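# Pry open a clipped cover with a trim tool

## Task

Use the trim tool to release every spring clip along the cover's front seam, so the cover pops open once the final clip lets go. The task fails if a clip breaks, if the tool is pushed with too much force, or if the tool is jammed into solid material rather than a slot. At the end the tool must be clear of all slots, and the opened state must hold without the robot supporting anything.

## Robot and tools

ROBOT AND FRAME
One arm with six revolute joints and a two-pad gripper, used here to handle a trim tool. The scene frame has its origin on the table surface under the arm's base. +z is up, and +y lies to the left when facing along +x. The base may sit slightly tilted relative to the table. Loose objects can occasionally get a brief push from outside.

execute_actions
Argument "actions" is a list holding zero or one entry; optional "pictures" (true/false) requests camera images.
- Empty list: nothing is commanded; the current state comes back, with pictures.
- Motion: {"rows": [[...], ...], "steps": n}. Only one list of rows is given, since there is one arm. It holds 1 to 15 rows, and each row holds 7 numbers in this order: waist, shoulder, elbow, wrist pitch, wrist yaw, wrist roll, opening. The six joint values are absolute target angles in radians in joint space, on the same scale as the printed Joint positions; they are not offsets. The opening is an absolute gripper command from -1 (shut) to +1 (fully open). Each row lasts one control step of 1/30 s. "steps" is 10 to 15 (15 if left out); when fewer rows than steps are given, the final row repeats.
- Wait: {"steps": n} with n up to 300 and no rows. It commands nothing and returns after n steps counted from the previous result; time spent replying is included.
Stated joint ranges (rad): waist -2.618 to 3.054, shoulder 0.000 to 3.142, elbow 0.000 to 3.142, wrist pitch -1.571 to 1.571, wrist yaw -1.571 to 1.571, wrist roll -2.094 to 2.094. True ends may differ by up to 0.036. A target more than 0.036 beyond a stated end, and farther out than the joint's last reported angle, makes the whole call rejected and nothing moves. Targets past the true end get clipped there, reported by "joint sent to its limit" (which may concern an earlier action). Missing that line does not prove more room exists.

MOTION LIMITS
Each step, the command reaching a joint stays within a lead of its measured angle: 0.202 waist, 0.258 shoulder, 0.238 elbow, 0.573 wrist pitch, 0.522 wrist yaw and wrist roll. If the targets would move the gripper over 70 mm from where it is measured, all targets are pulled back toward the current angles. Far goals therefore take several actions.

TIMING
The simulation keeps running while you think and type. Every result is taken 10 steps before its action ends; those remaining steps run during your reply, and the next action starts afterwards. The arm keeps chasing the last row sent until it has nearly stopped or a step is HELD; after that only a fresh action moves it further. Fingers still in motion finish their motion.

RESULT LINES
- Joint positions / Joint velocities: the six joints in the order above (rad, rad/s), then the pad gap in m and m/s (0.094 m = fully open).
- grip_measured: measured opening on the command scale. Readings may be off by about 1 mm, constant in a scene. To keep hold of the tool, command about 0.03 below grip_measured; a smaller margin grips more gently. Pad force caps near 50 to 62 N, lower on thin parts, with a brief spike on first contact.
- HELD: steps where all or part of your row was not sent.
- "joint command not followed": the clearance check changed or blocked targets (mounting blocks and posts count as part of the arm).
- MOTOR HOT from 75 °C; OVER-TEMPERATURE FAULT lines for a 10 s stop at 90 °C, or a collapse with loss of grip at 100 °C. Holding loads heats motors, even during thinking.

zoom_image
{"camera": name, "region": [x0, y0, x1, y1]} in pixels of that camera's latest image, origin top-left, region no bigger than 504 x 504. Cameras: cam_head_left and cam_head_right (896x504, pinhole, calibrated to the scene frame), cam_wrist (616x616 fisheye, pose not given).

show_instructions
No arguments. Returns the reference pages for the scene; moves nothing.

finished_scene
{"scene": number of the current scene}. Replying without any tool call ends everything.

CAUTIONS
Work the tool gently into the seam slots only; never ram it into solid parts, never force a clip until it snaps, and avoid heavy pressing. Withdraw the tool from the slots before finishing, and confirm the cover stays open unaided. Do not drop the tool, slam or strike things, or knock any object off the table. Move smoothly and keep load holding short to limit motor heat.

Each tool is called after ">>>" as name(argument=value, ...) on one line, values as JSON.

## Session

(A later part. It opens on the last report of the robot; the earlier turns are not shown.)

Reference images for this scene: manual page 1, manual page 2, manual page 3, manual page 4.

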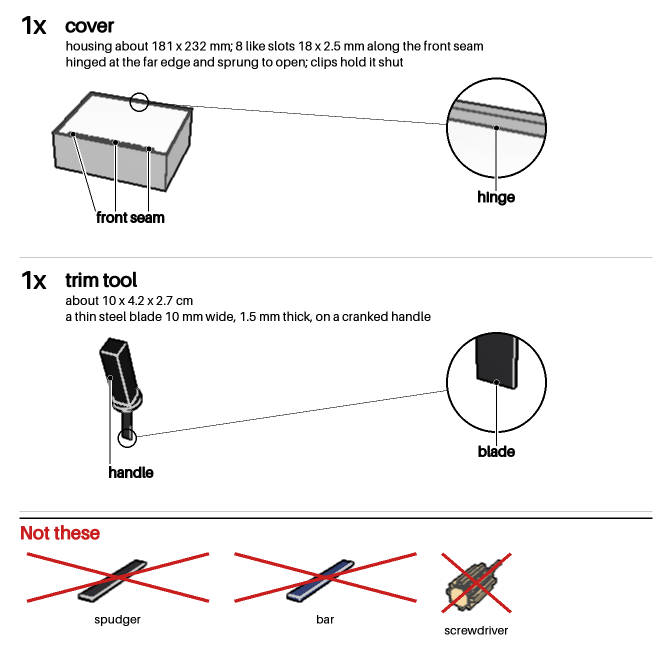

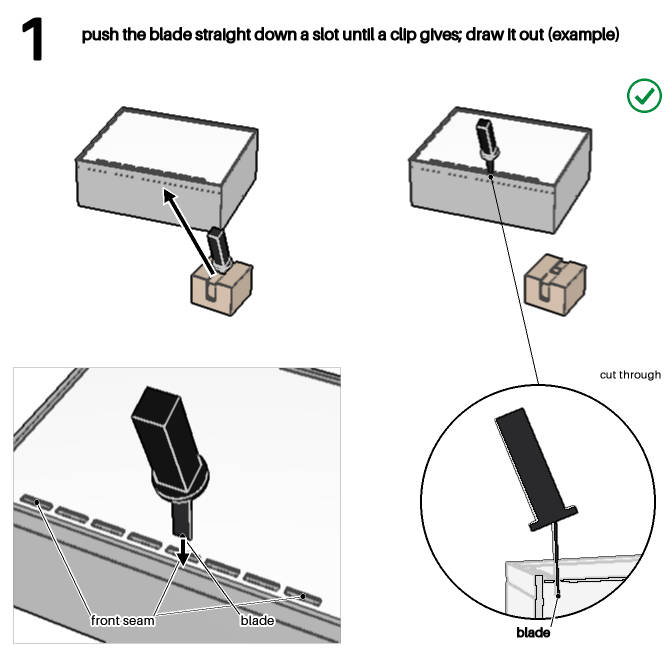

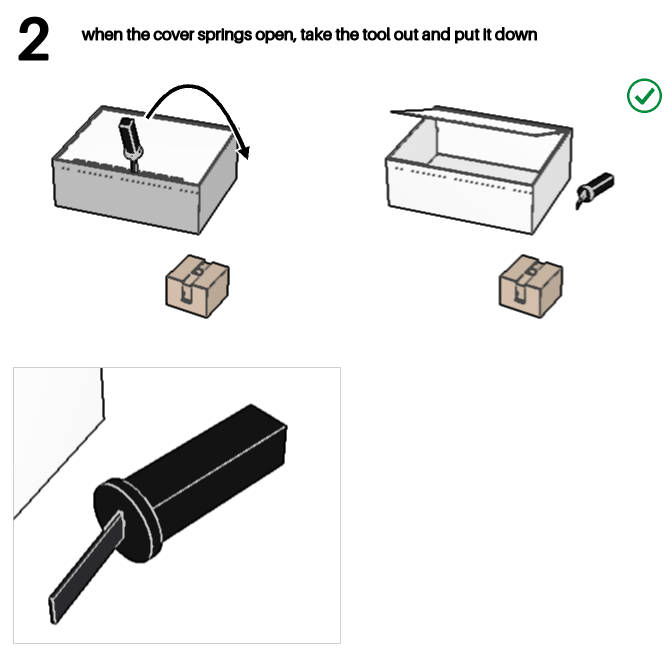

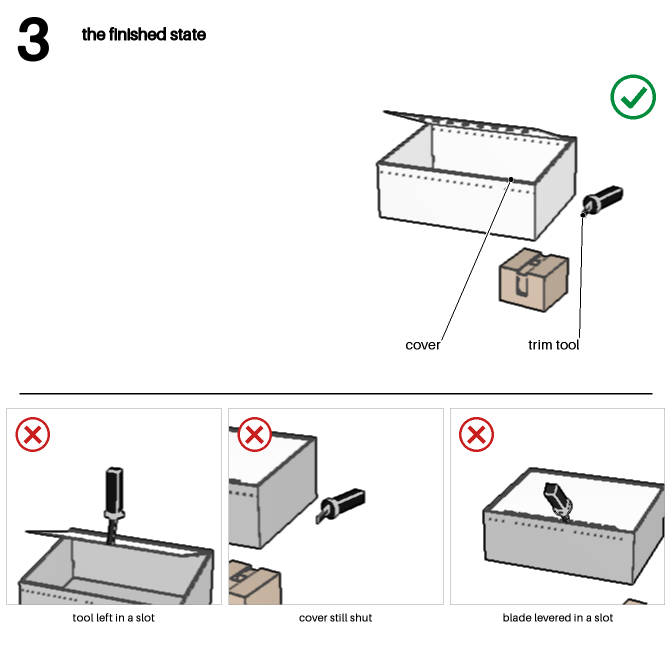

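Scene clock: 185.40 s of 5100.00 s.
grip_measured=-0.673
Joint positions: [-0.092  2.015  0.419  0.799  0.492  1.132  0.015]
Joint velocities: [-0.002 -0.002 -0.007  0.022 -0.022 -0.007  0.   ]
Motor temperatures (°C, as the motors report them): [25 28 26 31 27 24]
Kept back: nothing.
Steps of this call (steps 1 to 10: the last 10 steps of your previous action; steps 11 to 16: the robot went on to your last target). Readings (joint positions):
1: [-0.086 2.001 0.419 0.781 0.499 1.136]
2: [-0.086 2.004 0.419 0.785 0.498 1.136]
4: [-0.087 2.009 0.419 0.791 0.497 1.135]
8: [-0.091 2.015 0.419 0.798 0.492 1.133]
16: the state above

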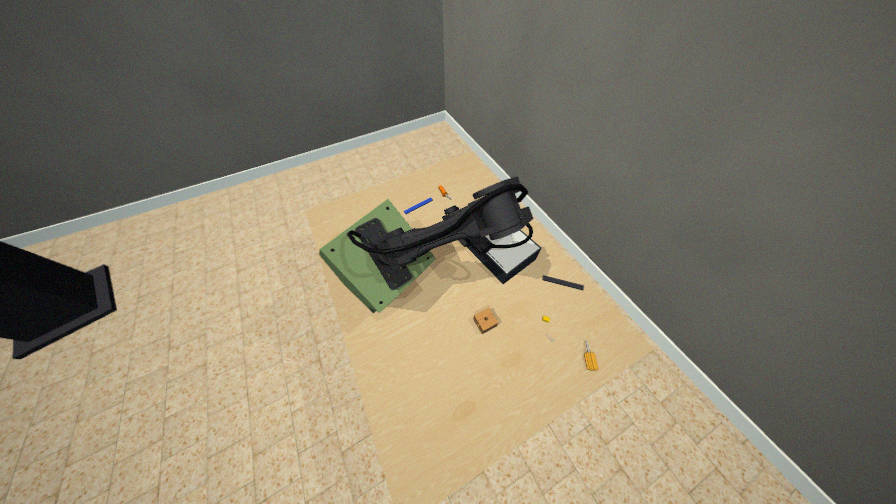

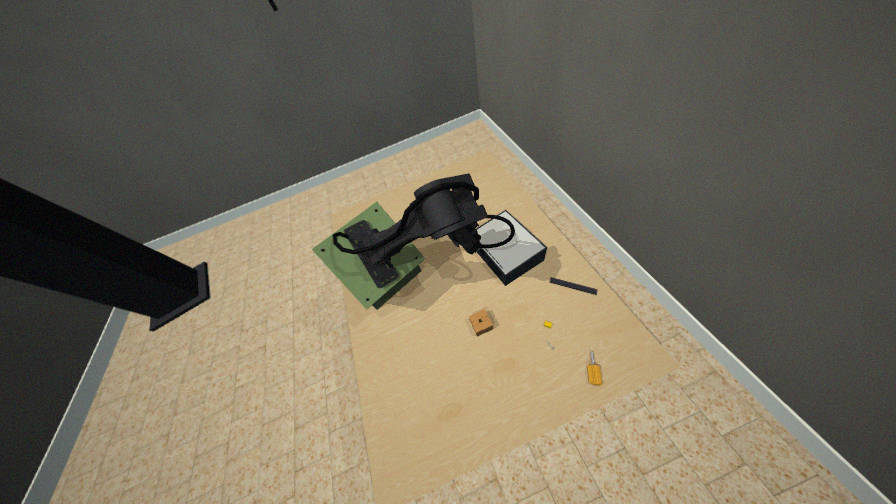

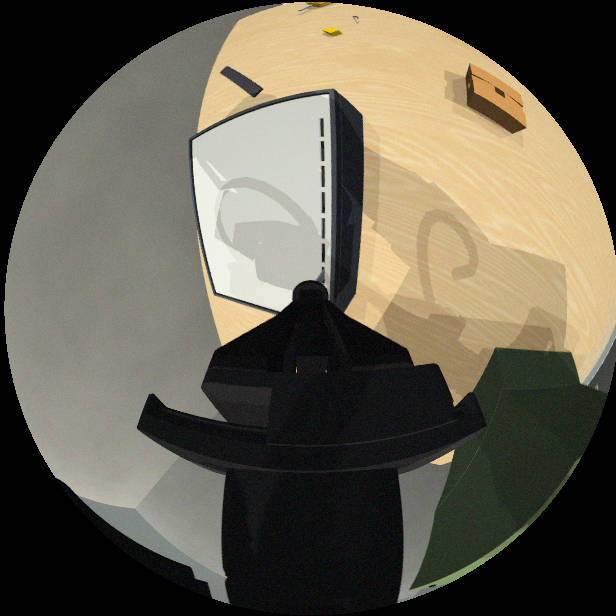

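>>> execute_actions(actions=[{"rows":[[-0.100,2.042,0.400,0.795,0.488,1.121,-0.7],[-0.101,2.044,0.400,0.797,0.487,1.120,-0.7],[-0.102,2.046,0.400,0.799,0.486,1.119,-0.7],[-0.103,2.048,0.400,0.801,0.485,1.118,-0.7],[-0.104,2.050,0.400,0.803,0.484,1.117,-0.7],[-0.105,2.052,0.400,0.805,0.483,1.116,-0.7],[-0.106,2.054,0.400,0.807,0.482,1.115,-0.7]],"steps":12}])

>>> execute_actions(actions=[{"steps":16}], pictures=true)

Scene clock: 185.97 s of 5100.00 s.
grip_measured=-0.673
Joint positions: [-0.092  2.015  0.419  0.799  0.492  1.131  0.015]
Joint velocities: [-0.007  0.017 -0.012 -0.007  0.022  0.022 -0.   ]
Motor temperatures (°C, as the motors report them): [25 28 26 31 27 24]
Steps of this call (steps 1 to 15: the robot went on to your last target; steps 16 to 17: the first 2 steps of this action). Readings (joint positions):
16: [-0.092 2.015 0.419 0.799 0.492 1.131]
17: the state above

Scene clock: 186.50 s of 5100.00 s.
grip_measured=-0.673
Joint positions: [-0.097  2.031  0.419  0.819  0.484  1.127  0.015]
Joint velocities: [ 0.002 -0.012 -0.002 -0.037  0.037 -0.007 -0.   ]
Motor temperatures (°C, as the motors report them): [25 28 26 31 27 24]
Kept back: nothing.
Steps of this call (steps 1 to 10: the last 10 steps of your previous action; steps 11 to 16: the robot went on to your last target). Readings (joint positions):
1: [-0.092 2.017 0.419 0.801 0.492 1.131]
2: [-0.092 2.020 0.419 0.804 0.491 1.131]
4: [-0.094 2.025 0.419 0.810 0.489 1.130]
8: [-0.097 2.031 0.419 0.818 0.485 1.128]
16: the state above

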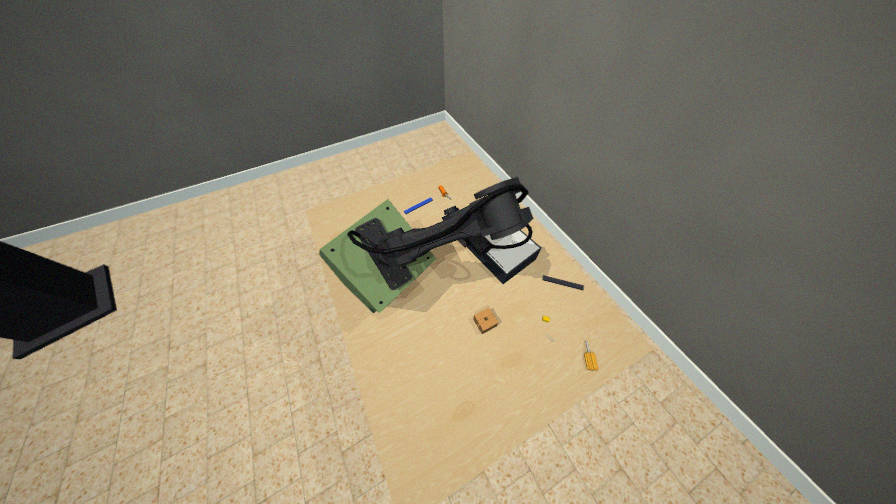

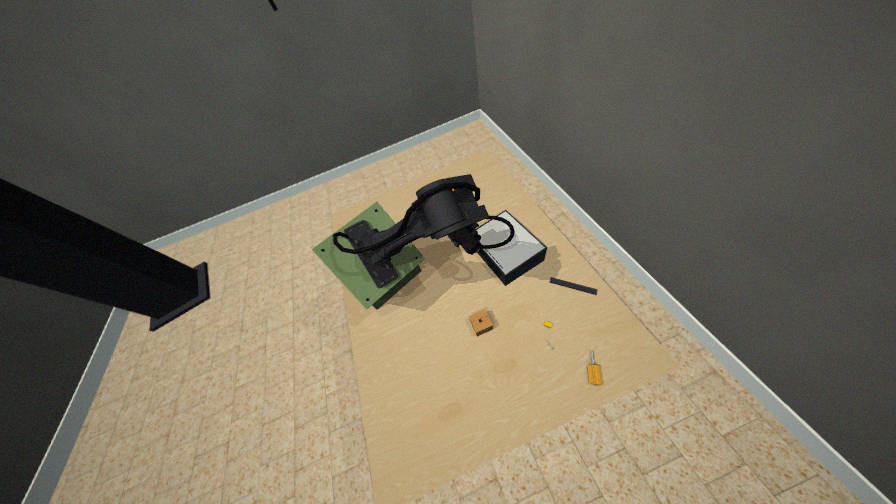

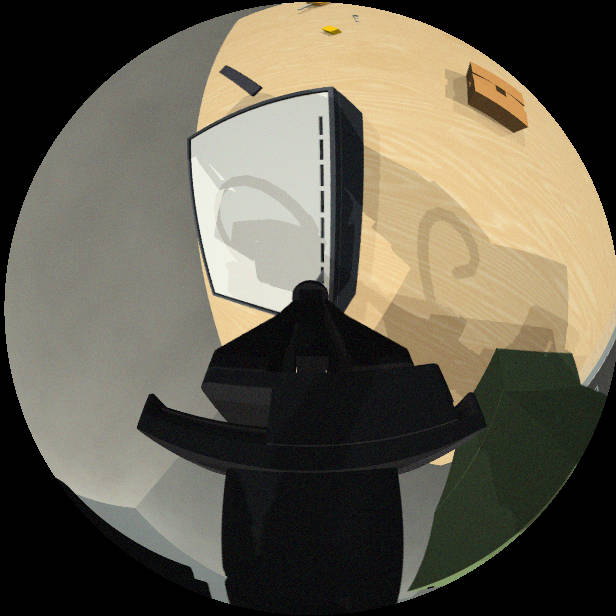

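>>> zoom_image(camera="cam_wrist", region=[295, 245, 365, 308])

Region (295, 245, 365, 308) of cam_wrist's 616x616 image, scaled by 7.200, with more detail than that image has; it fills the top 454 rows of this view, and the rest is white.

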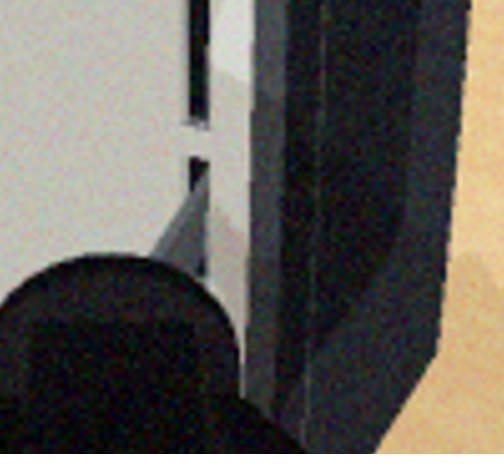

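>>> execute_actions(actions=[{"rows":[[-0.105,2.058,0.400,0.810,0.480,1.117,-0.7],[-0.106,2.060,0.400,0.811,0.479,1.116,-0.7],[-0.107,2.062,0.400,0.812,0.478,1.115,-0.7],[-0.108,2.064,0.400,0.813,0.477,1.114,-0.7],[-0.109,2.066,0.400,0.814,0.476,1.113,-0.7],[-0.110,2.068,0.400,0.815,0.475,1.112,-0.7]],"steps":12}])

>>> execute_actions(actions=[{"steps":16}], pictures=true)

Scene clock: 187.30 s of 5100.00 s.
grip_measured=-0.673
Joint positions: [-0.097  2.031  0.419  0.819  0.484  1.127  0.015]
Joint velocities: [-0.012 -0.002  0.002  0.037  0.022 -0.051 -0.   ]
Motor temperatures (°C, as the motors report them): [25 28 26 31 27 24]
Steps of this call (steps 1 to 15: the robot went on to your last target; steps 16 to 22: nothing new was sent; steps 23 to 24: the first 2 steps of this action). Readings (joint positions):
23: [-0.097 2.031 0.419 0.819 0.484 1.127]
24: the state above

Scene clock: 187.83 s of 5100.00 s.
grip_measured=-0.673
Joint positions: [-0.101  2.044  0.419  0.833  0.476  1.124  0.015]
Joint velocities: [-0.007 -0.002  0.002  0.037 -0.051 -0.037 -0.001]
Motor temperatures (°C, as the motors report them): [25 28 26 31 27 24]
Kept back: nothing.
Steps of this call (steps 1 to 10: the last 10 steps of your previous action; steps 11 to 16: the robot went on to your last target). Readings (joint positions):
1: [-0.097 2.032 0.419 0.820 0.484 1.127]
2: [-0.097 2.035 0.419 0.822 0.484 1.126]
4: [-0.097 2.040 0.419 0.828 0.482 1.126]
8: [-0.099 2.044 0.419 0.833 0.479 1.124]
16: the state above

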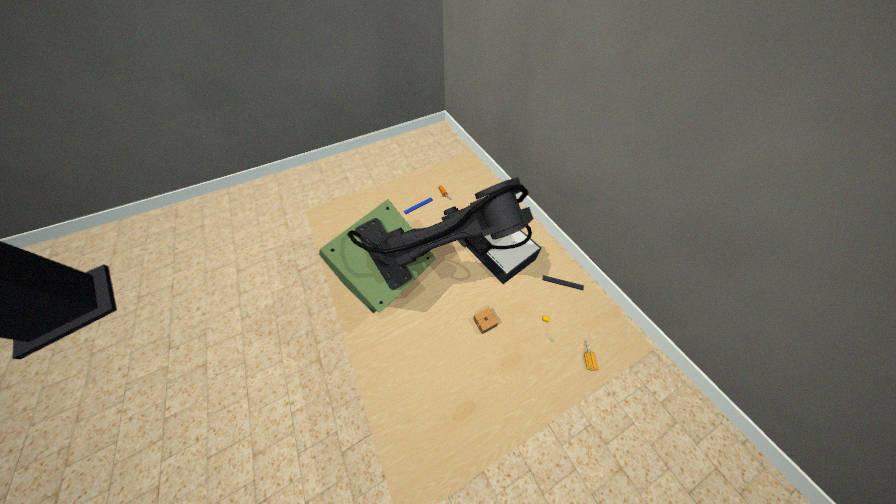

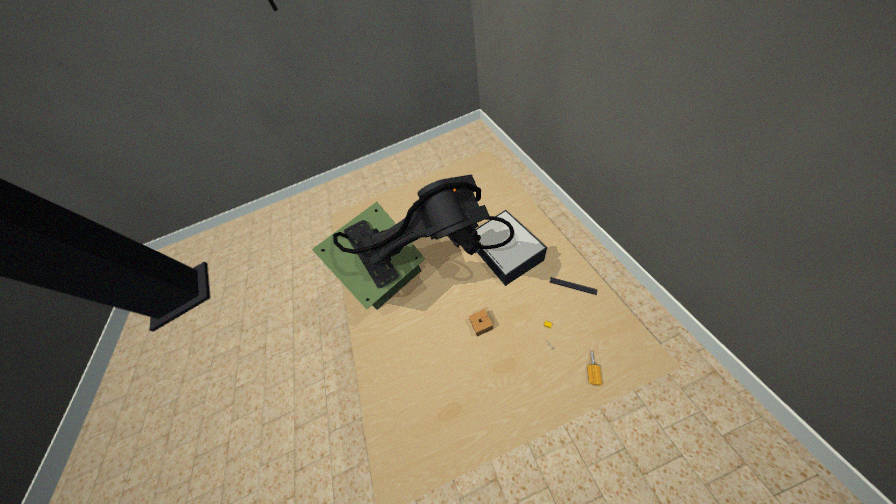

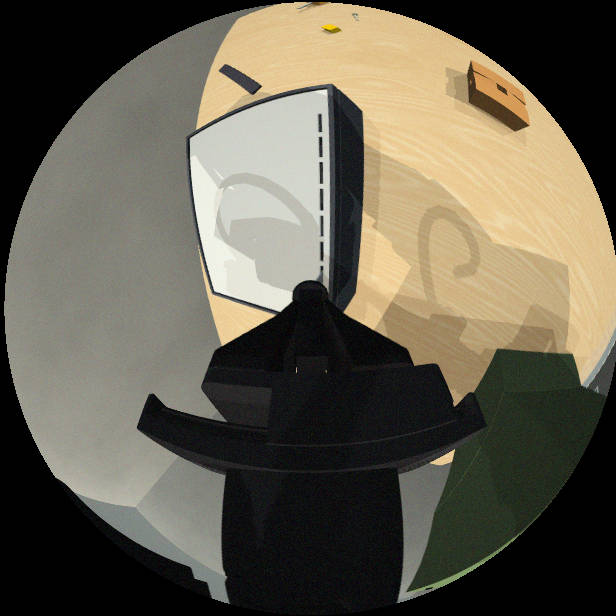

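>>> execute_actions(actions=[{"rows":[[-0.081,2.025,0.400,0.813,0.487,1.133,-0.7],[-0.078,2.0175,0.400,0.8035,0.4905,1.1345,-0.7],[-0.075,2.010,0.400,0.794,0.494,1.136,-0.7],[-0.072,2.0025,0.400,0.7845,0.4975,1.1375,-0.7],[-0.069,1.995,0.400,0.775,0.501,1.139,-0.7],[-0.066,1.9875,0.400,0.7655,0.5045,1.1405,-0.7],[-0.063,1.980,0.400,0.756,0.508,1.142,-0.7],[-0.060,1.9725,0.400,0.7465,0.5115,1.1435,-0.7],[-0.057,1.965,0.400,0.737,0.515,1.145,-0.7],[-0.054,1.9575,0.400,0.7275,0.5185,1.1465,-0.7],[-0.051,1.950,0.400,0.718,0.522,1.148,-0.7],[-0.048,1.9425,0.400,0.7085,0.5255,1.1495,-0.7],[-0.046,1.932,0.400,0.698,0.528,1.151,-0.7],[-0.044,1.922,0.400,0.688,0.528,1.151,-0.7]],"steps":15}])

>>> execute_actions(actions=[{"steps":14}])

Scene clock: 189.77 s of 5100.00 s.
grip_measured=-0.673
Joint positions: [-0.092  2.027  0.419  0.816  0.481  1.128  0.015]
Joint velocities: [ 0.066 -0.212  0.002 -0.168  0.051  0.095 -0.   ]
Motor temperatures (°C, as the motors report them): [25 28 26 31 27 24]
Steps of this call (steps 1 to 15: the robot went on to your last target; steps 16 to 53: nothing new was sent; steps 54 to 58: the first 5 steps of this action). Readings (joint positions):
54: [-0.100 2.044 0.419 0.833 0.476 1.124]
55: [-0.099 2.042 0.419 0.833 0.476 1.125]
57: [-0.095 2.034 0.419 0.824 0.479 1.127]
58: the state above

Scene clock: 190.23 s of 5100.00 s.
grip_measured=-0.673
Joint positions: [-0.061  1.937  0.419  0.726  0.513  1.143  0.015]
Joint velocities: [-0.022  0.007 -0.007 -0.095 -0.051  0.007 -0.001]
Motor temperatures (°C, as the motors report them): [25 28 26 31 27 24]
Kept back: nothing.
Steps of this call (steps 1 to 10: the last 10 steps of your previous action; steps 11 to 14: the robot went on to your last target). Readings (joint positions):
1: [-0.090 2.020 0.419 0.807 0.485 1.129]
2: [-0.087 2.013 0.419 0.798 0.488 1.130]
4: [-0.081 1.998 0.419 0.780 0.495 1.133]
8: [-0.068 1.965 0.419 0.752 0.505 1.139]
14: the state above

>>> execute_actions(actions=[{"rows":[[-0.040,1.940,0.400,0.726,0.530,1.156,-0.7],[-0.032,1.944,0.400,0.728,0.536,1.162,-0.7],[-0.024,1.950,0.400,0.730,0.542,1.168,-0.7],[-0.016,1.956,0.400,0.732,0.548,1.174,-0.7],[-0.008,1.962,0.400,0.733,0.554,1.180,-0.7],[0.000,1.968,0.400,0.734,0.560,1.186,-0.7],[0.008,1.974,0.400,0.735,0.566,1.192,-0.7],[0.016,1.980,0.400,0.736,0.572,1.198,-0.7],[0.023,1.986,0.400,0.737,0.578,1.204,-0.7],[0.029,1.991,0.400,0.738,0.583,1.209,-0.7],[0.031,1.995,0.400,0.739,0.584,1.211,-0.7],[0.031,1.998,0.400,0.740,0.584,1.211,-0.7]],"steps":15}])

>>> execute_actions(actions=[{"steps":18}], pictures=true)

>>> zoom_image(camera="cam_wrist", region=[295, 245, 365, 308])

Scene clock: 191.00 s of 5100.00 s.
grip_measured=-0.673
Joint positions: [-0.042  1.937  0.419  0.715  0.528  1.157  0.015]
Joint velocities: [ 0.237 -0.007  0.012  0.125  0.007 -0.007  0.   ]
Motor temperatures (°C, as the motors report them): [25 28 26 31 27 24]
Steps of this call (steps 1 to 18: the robot went on to your last target; steps 19 to 23: the first 5 steps of this action). Readings (joint positions):
19: [-0.061 1.937 0.419 0.712 0.516 1.145]
20: [-0.060 1.937 0.419 0.712 0.518 1.147]
22: [-0.050 1.937 0.419 0.714 0.524 1.153]
23: the state above

Scene clock: 191.60 s of 5100.00 s.
grip_measured=-0.673
Joint positions: [0.015 1.983 0.419 0.728 0.57  1.203 0.015]
Joint velocities: [ 0.007 -0.002 -0.007  0.022 -0.066 -0.007  0.   ]
Motor temperatures (°C, as the motors report them): [26 28 26 31 27 24]
Kept back: nothing.
Steps of this call (steps 1 to 10: the last 10 steps of your previous action; steps 11 to 18: the robot went on to your last target). Readings (joint positions):
1: [-0.033 1.939 0.419 0.718 0.532 1.161]
2: [-0.024 1.943 0.419 0.722 0.537 1.166]
4: [-0.006 1.955 0.419 0.725 0.545 1.176]
8: [0.015 1.979 0.419 0.726 0.559 1.192]
18: the state above

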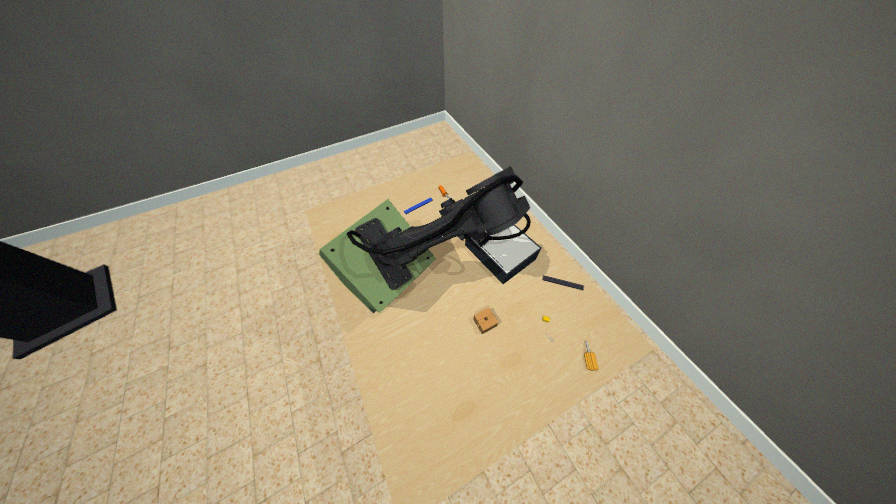

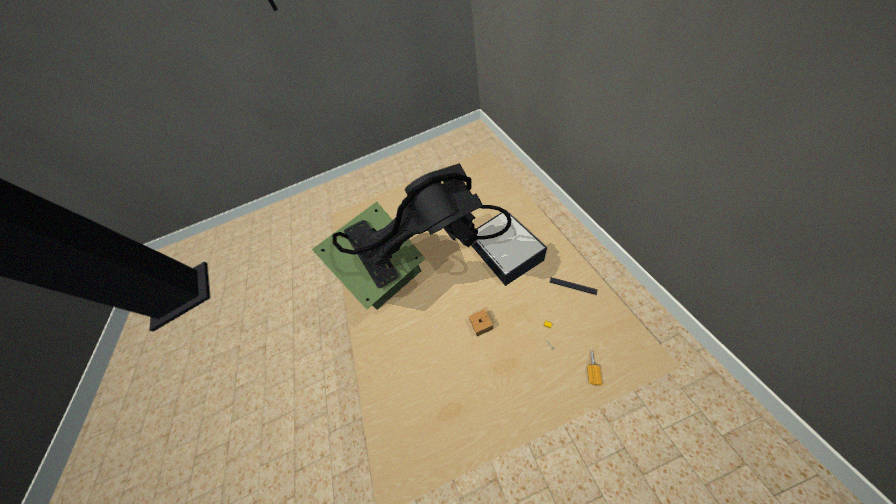

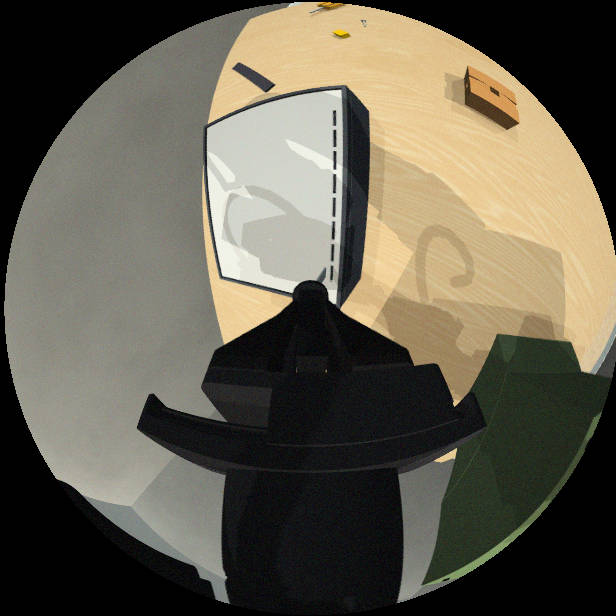

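Region (295, 245, 365, 308) of cam_wrist's 616x616 image, scaled by 7.200, with more detail than that image has; it fills the top 454 rows of this view, and the rest is white.

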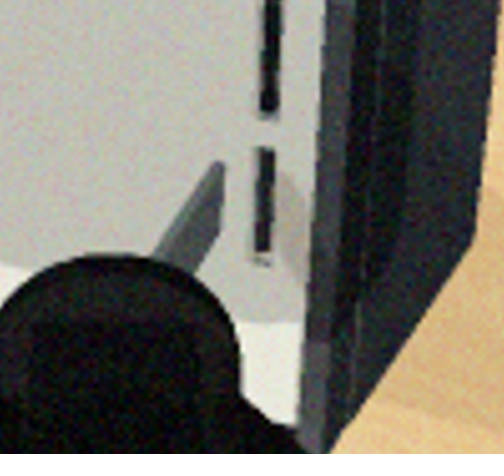

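>>> execute_actions(actions=[{"rows":[[0.031,2.008,0.400,0.740,0.584,1.211,-0.7],[0.031,2.011,0.400,0.740,0.584,1.211,-0.7],[0.031,2.013,0.400,0.740,0.584,1.211,-0.7],[0.031,2.015,0.400,0.740,0.584,1.211,-0.7]],"steps":12}])

>>> execute_actions(actions=[{"steps":16}], pictures=true)

>>> zoom_image(camera="cam_wrist", region=[295, 245, 365, 308])

Scene clock: 192.87 s of 5100.00 s.
grip_measured=-0.673
Joint positions: [0.015 1.984 0.419 0.73  0.571 1.205 0.015]
Joint velocities: [ 0.002  0.051 -0.012  0.007 -0.066 -0.007  0.001]
Motor temperatures (°C, as the motors report them): [26 28 26 31 27 24]
Steps of this call (steps 1 to 15: the robot went on to your last target; steps 16 to 36: nothing new was sent; steps 37 to 38: the first 2 steps of this action). Readings (joint positions):
37: [0.015 1.983 0.419 0.729 0.571 1.205]
38: the state above

Scene clock: 193.40 s of 5100.00 s.
grip_measured=-0.673
Joint positions: [0.015 1.998 0.419 0.732 0.571 1.205 0.015]
Joint velocities: [ 0.002  0.002 -0.007 -0.037 -0.022  0.051  0.   ]
Motor temperatures (°C, as the motors report them): [26 28 26 31 27 24]
Kept back: nothing.
Steps of this call (steps 1 to 10: the last 10 steps of your previous action; steps 11 to 16: the robot went on to your last target). Readings (joint positions):
1: [0.015 1.987 0.419 0.732 0.571 1.205]
2: [0.015 1.990 0.419 0.732 0.571 1.205]
4: [0.015 1.996 0.419 0.732 0.571 1.205]
8: [0.015 1.998 0.419 0.732 0.571 1.205]
16: the state above

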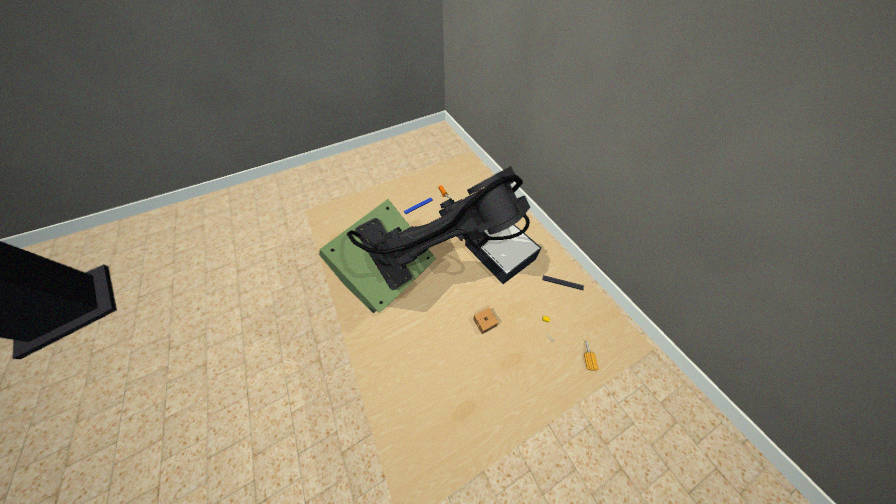

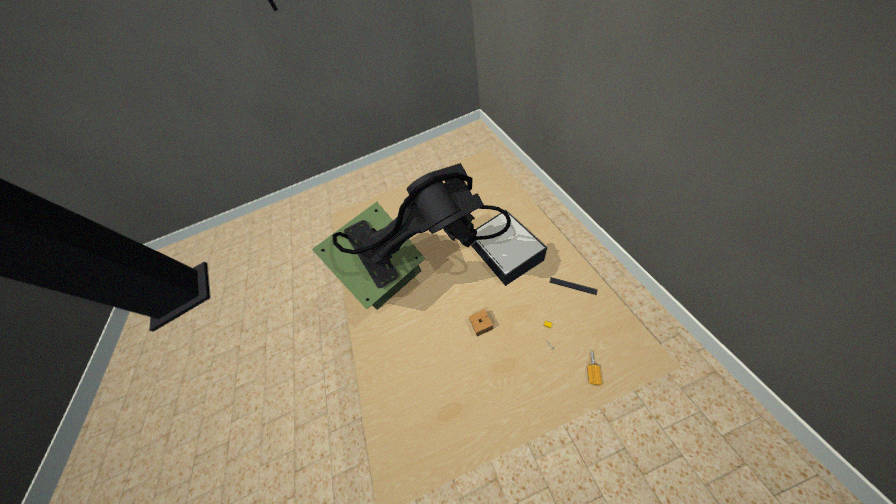

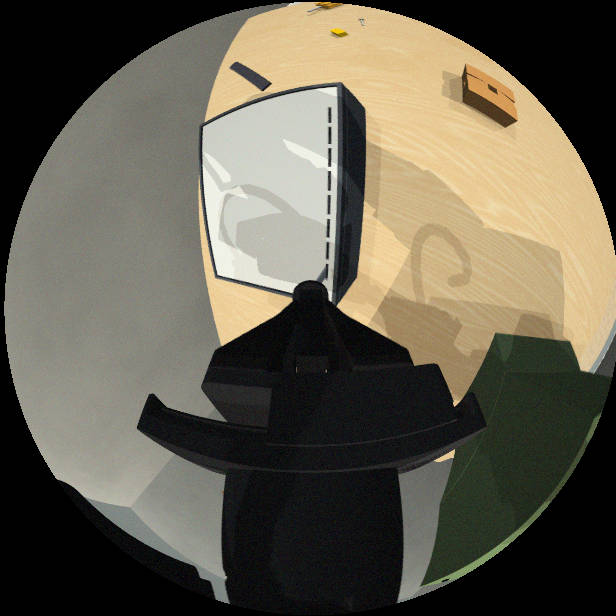

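Region (295, 245, 365, 308) of cam_wrist's 616x616 image, scaled by 7.200, with more detail than that image has; it fills the top 454 rows of this view, and the rest is white.

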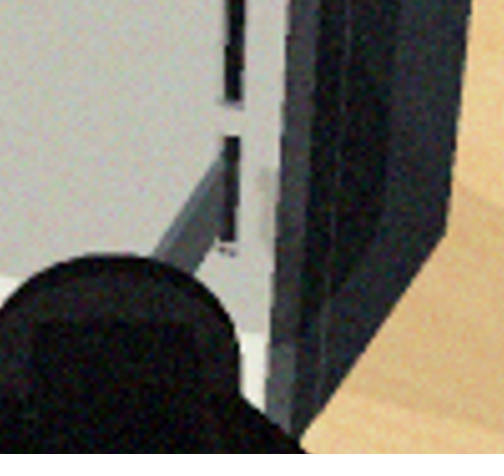

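>>> execute_actions(actions=[{"rows":[[0.031,2.022,0.400,0.746,0.584,1.211,-0.7],[0.031,2.025,0.400,0.749,0.584,1.211,-0.7],[0.031,2.028,0.400,0.752,0.584,1.211,-0.7],[0.031,2.030,0.400,0.754,0.584,1.211,-0.7],[0.031,2.031,0.400,0.756,0.584,1.211,-0.7]],"steps":12}])

>>> execute_actions(actions=[{"steps":16}], pictures=true)

>>> zoom_image(camera="cam_wrist", region=[295, 245, 365, 308])

Scene clock: 194.27 s of 5100.00 s.
grip_measured=-0.673
Joint positions: [0.015 1.999 0.419 0.733 0.572 1.205 0.015]
Joint velocities: [-0.022  0.051 -0.002  0.095 -0.007  0.007 -0.001]
Motor temperatures (°C, as the motors report them): [26 28 26 31 27 24]
Steps of this call (steps 1 to 15: the robot went on to your last target; steps 16 to 24: nothing new was sent; steps 25 to 26: the first 2 steps of this action). Readings (joint positions):
25: [0.015 1.998 0.419 0.732 0.571 1.205]
26: the state above

Scene clock: 194.80 s of 5100.00 s.
grip_measured=-0.673
Joint positions: [0.015 2.014 0.419 0.744 0.572 1.205 0.015]
Joint velocities: [-0.007 -0.012 -0.012 -0.095 -0.007 -0.022  0.001]
Motor temperatures (°C, as the motors report them): [26 28 26 31 27 24]
Kept back: nothing.
Steps of this call (steps 1 to 10: the last 10 steps of your previous action; steps 11 to 16: the robot went on to your last target). Readings (joint positions):
1: [0.015 2.002 0.419 0.736 0.572 1.205]
2: [0.015 2.005 0.419 0.738 0.572 1.205]
4: [0.015 2.011 0.419 0.740 0.572 1.205]
8: [0.015 2.014 0.419 0.742 0.572 1.205]
16: the state above

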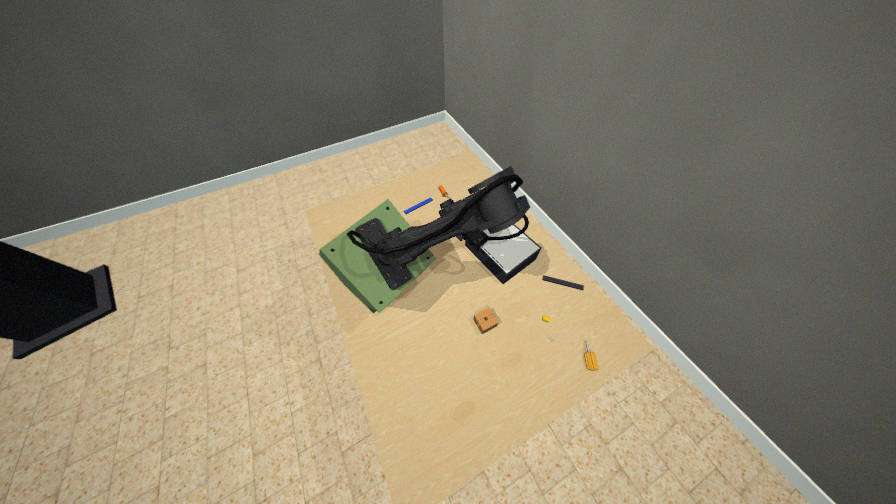

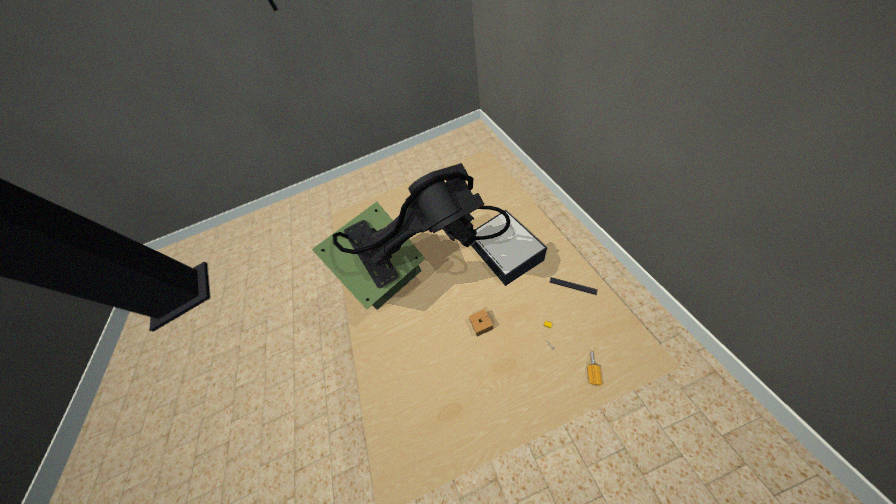

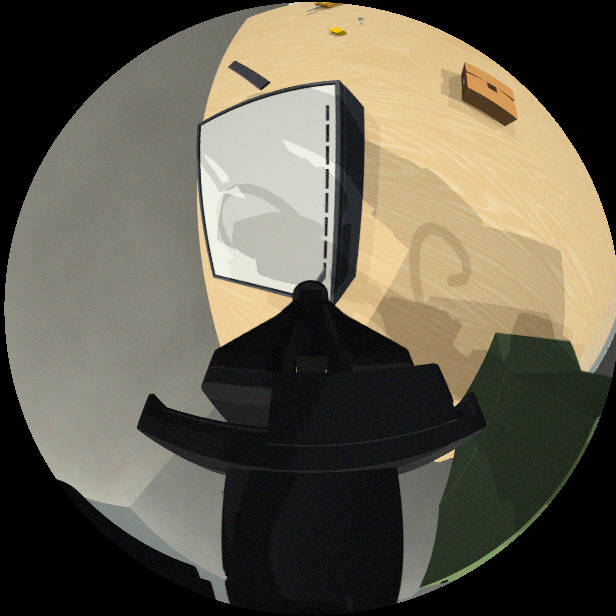

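Region (295, 245, 365, 308) of cam_wrist's 616x616 image, scaled by 7.200, with more detail than that image has; it fills the top 454 rows of this view, and the rest is white.

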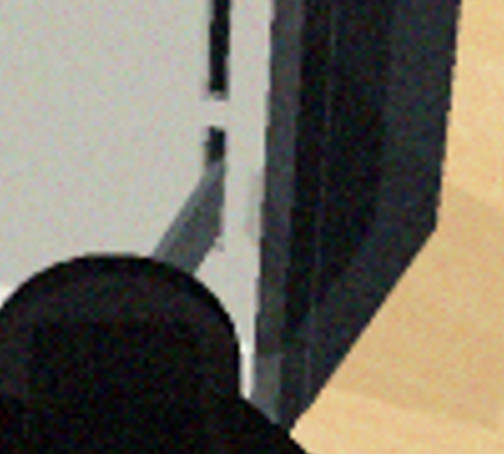

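>>> execute_actions(actions=[{"rows":[[0.031,2.016,0.400,0.758,0.584,1.211,-0.7],[0.020,2.016,0.400,0.760,0.584,1.211,-0.7],[0.012,2.016,0.400,0.762,0.584,1.211,-0.7],[0.009,2.016,0.400,0.763,0.584,1.211,-0.7],[0.007,2.016,0.400,0.764,0.584,1.211,-0.7],[0.006,2.016,0.400,0.764,0.584,1.211,-0.7]],"steps":13}])

>>> execute_actions(actions=[{"steps":16}], pictures=true)

>>> zoom_image(camera="cam_wrist", region=[295, 245, 365, 308])

Scene clock: 195.77 s of 5100.00 s.
grip_measured=-0.673
Joint positions: [0.015 2.014 0.419 0.747 0.572 1.205 0.015]
Joint velocities: [ 0.002  0.002 -0.007  0.007 -0.007  0.007 -0.   ]
Motor temperatures (°C, as the motors report them): [26 28 26 31 27 24]
Steps of this call (steps 1 to 15: the robot went on to your last target; steps 16 to 26: nothing new was sent; steps 27 to 29: the first 3 steps of this action). Readings (joint positions):
27: [0.015 2.014 0.419 0.745 0.572 1.205]
28: [0.015 2.014 0.419 0.746 0.572 1.205]
29: the state above

Scene clock: 196.30 s of 5100.00 s.
grip_measured=-0.673
Joint positions: [0.015 2.014 0.419 0.753 0.572 1.205 0.015]
Joint velocities: [ 0.007  0.002  0.012  0.037  0.022 -0.051 -0.   ]
Motor temperatures (°C, as the motors report them): [26 28 26 31 27 24]
Kept back: nothing.
Steps of this call (steps 1 to 10: the last 10 steps of your previous action; steps 11 to 15: the robot went on to your last target; step 16: nothing new was sent). Readings (joint positions):
1: [0.015 2.014 0.419 0.748 0.572 1.205]
2: [0.015 2.014 0.419 0.749 0.572 1.205]
4: [0.015 2.014 0.419 0.751 0.572 1.205]
8: [0.015 2.014 0.419 0.752 0.572 1.205]
16: the state above
The arm was judged still, so your last target was given up. Only a new action makes it travel on or press farther. Fingers that are still opening or closing keep moving.

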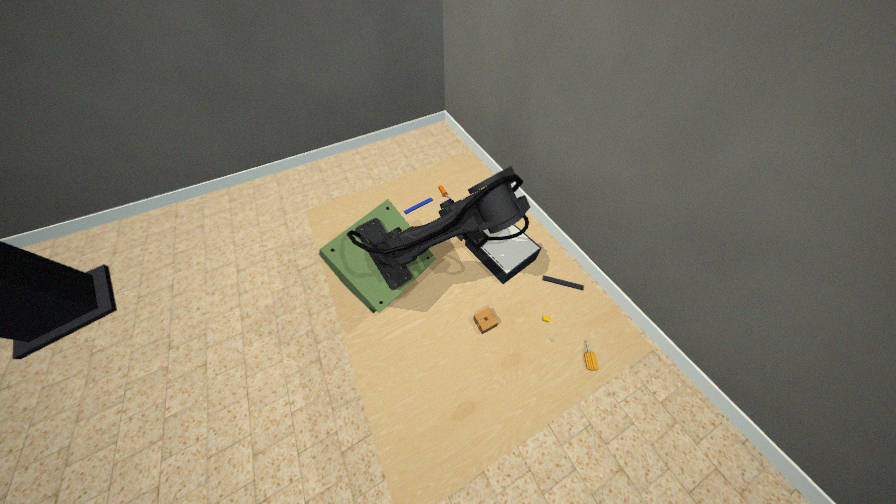

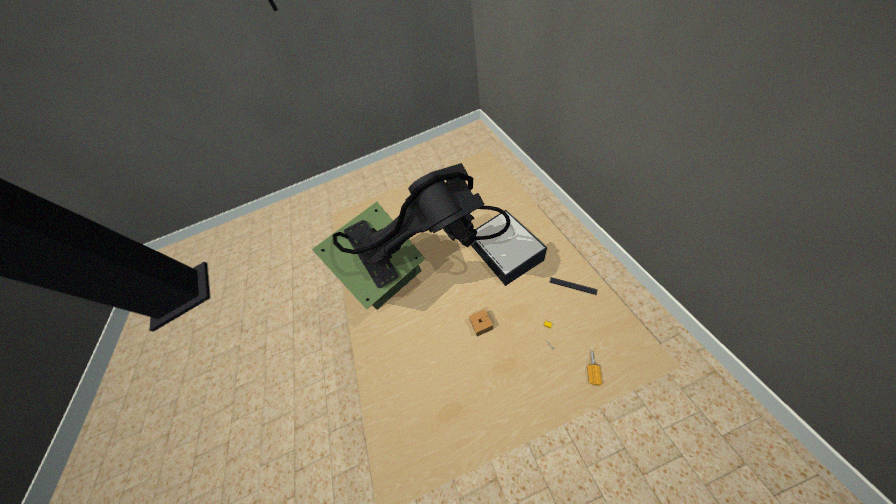

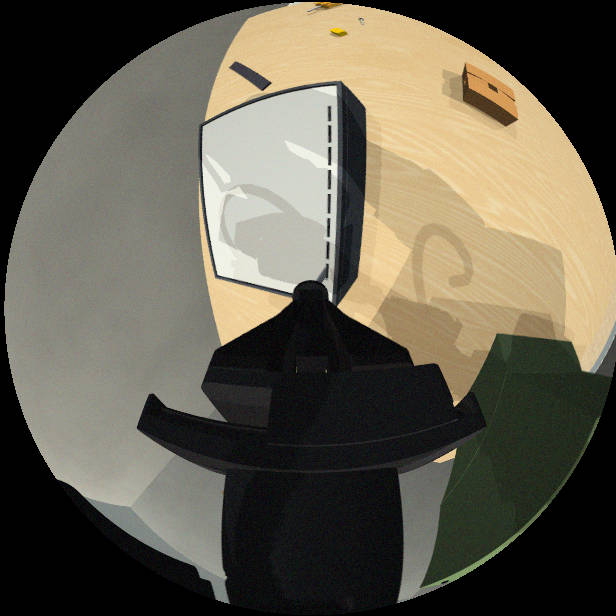

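Region (295, 245, 365, 308) of cam_wrist's 616x616 image, scaled by 7.200, with more detail than that image has; it fills the top 454 rows of this view, and the rest is white.

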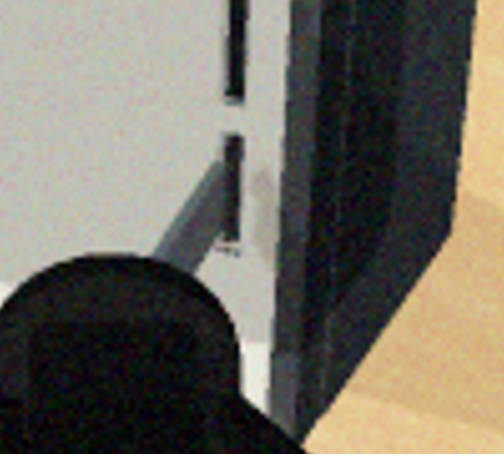

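>>> execute_actions(actions=[{"rows":[[0.005,2.016,0.400,0.764,0.584,1.211,-0.7],[0.003,2.016,0.400,0.764,0.584,1.211,-0.7],[0.002,2.016,0.400,0.764,0.584,1.211,-0.7],[0.001,2.016,0.400,0.764,0.584,1.211,-0.7]],"steps":12}])

>>> execute_actions(actions=[{"steps":16}], pictures=true)

>>> zoom_image(camera="cam_wrist", region=[295, 245, 365, 308])

Scene clock: 196.80 s of 5100.00 s.
grip_measured=-0.673
Joint positions: [0.014 2.014 0.419 0.753 0.572 1.205 0.015]
Joint velocities: [-0.042 -0.012  0.002  0.037  0.022 -0.022  0.001]
Motor temperatures (°C, as the motors report them): [26 28 26 31 27 24]
Steps of this call (steps 1 to 13: nothing new was sent; steps 14 to 15: the first 2 steps of this action). Readings (joint positions):
14: [0.015 2.014 0.419 0.753 0.572 1.205]
15: the state above

Scene clock: 197.33 s of 5100.00 s.
grip_measured=-0.673
Joint positions: [0.006 2.014 0.419 0.753 0.572 1.205 0.015]
Joint velocities: [-0.007  0.012 -0.007  0.007 -0.022 -0.007 -0.001]
Motor temperatures (°C, as the motors report them): [26 28 26 31 27 24]
Kept back: nothing.
Steps of this call (steps 1 to 10: the last 10 steps of your previous action; steps 11 to 15: the robot went on to your last target; step 16: nothing new was sent). Readings (joint positions):
1: [0.011 2.014 0.419 0.753 0.572 1.205]
2: [0.009 2.014 0.419 0.753 0.572 1.205]
4: [0.006 2.014 0.419 0.753 0.572 1.205]
8: [0.006 2.014 0.419 0.753 0.572 1.205]
16: the state above
The arm was judged still, so your last target was given up. Only a new action makes it travel on or press farther. Fingers that are still opening or closing keep moving.

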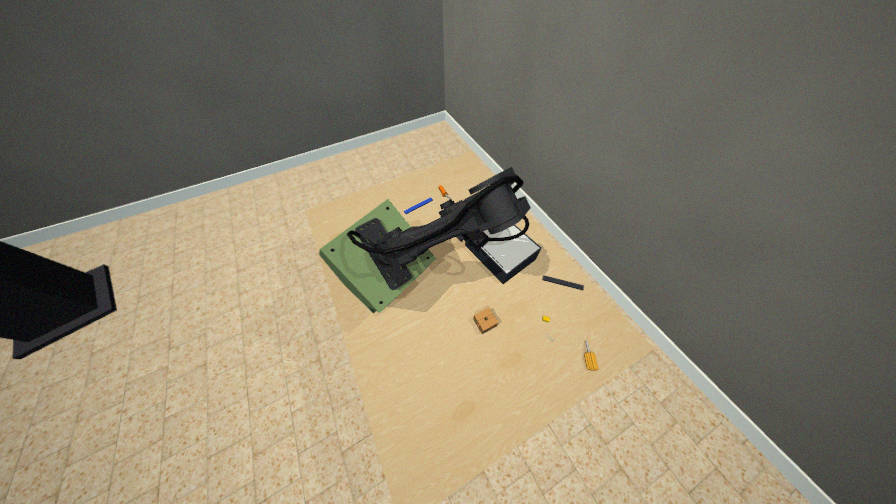

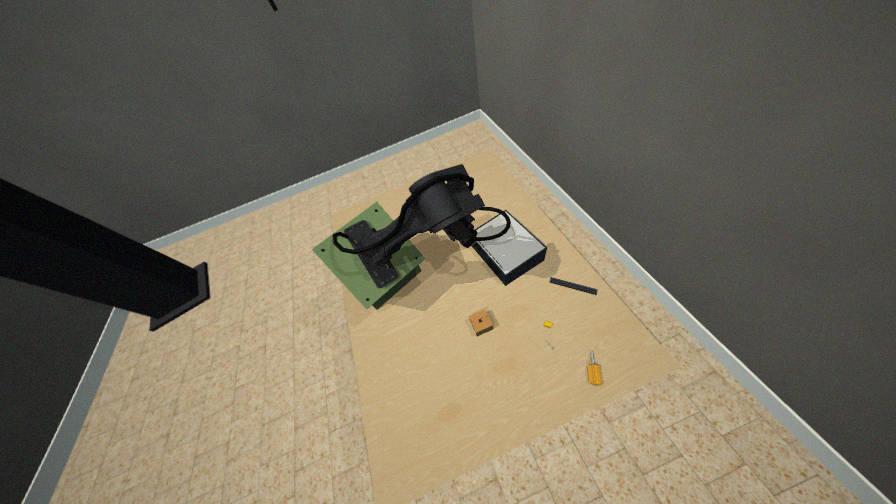

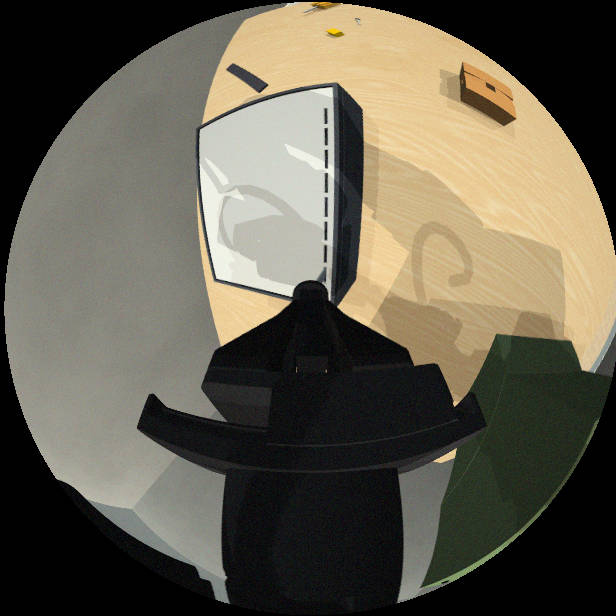

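Region (295, 245, 365, 308) of cam_wrist's 616x616 image, scaled by 7.200, with more detail than that image has; it fills the top 454 rows of this view, and the rest is white.

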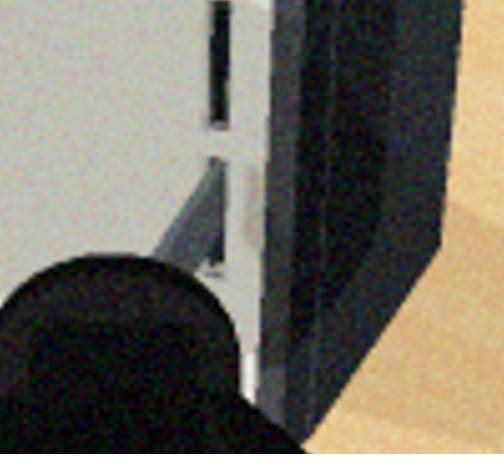

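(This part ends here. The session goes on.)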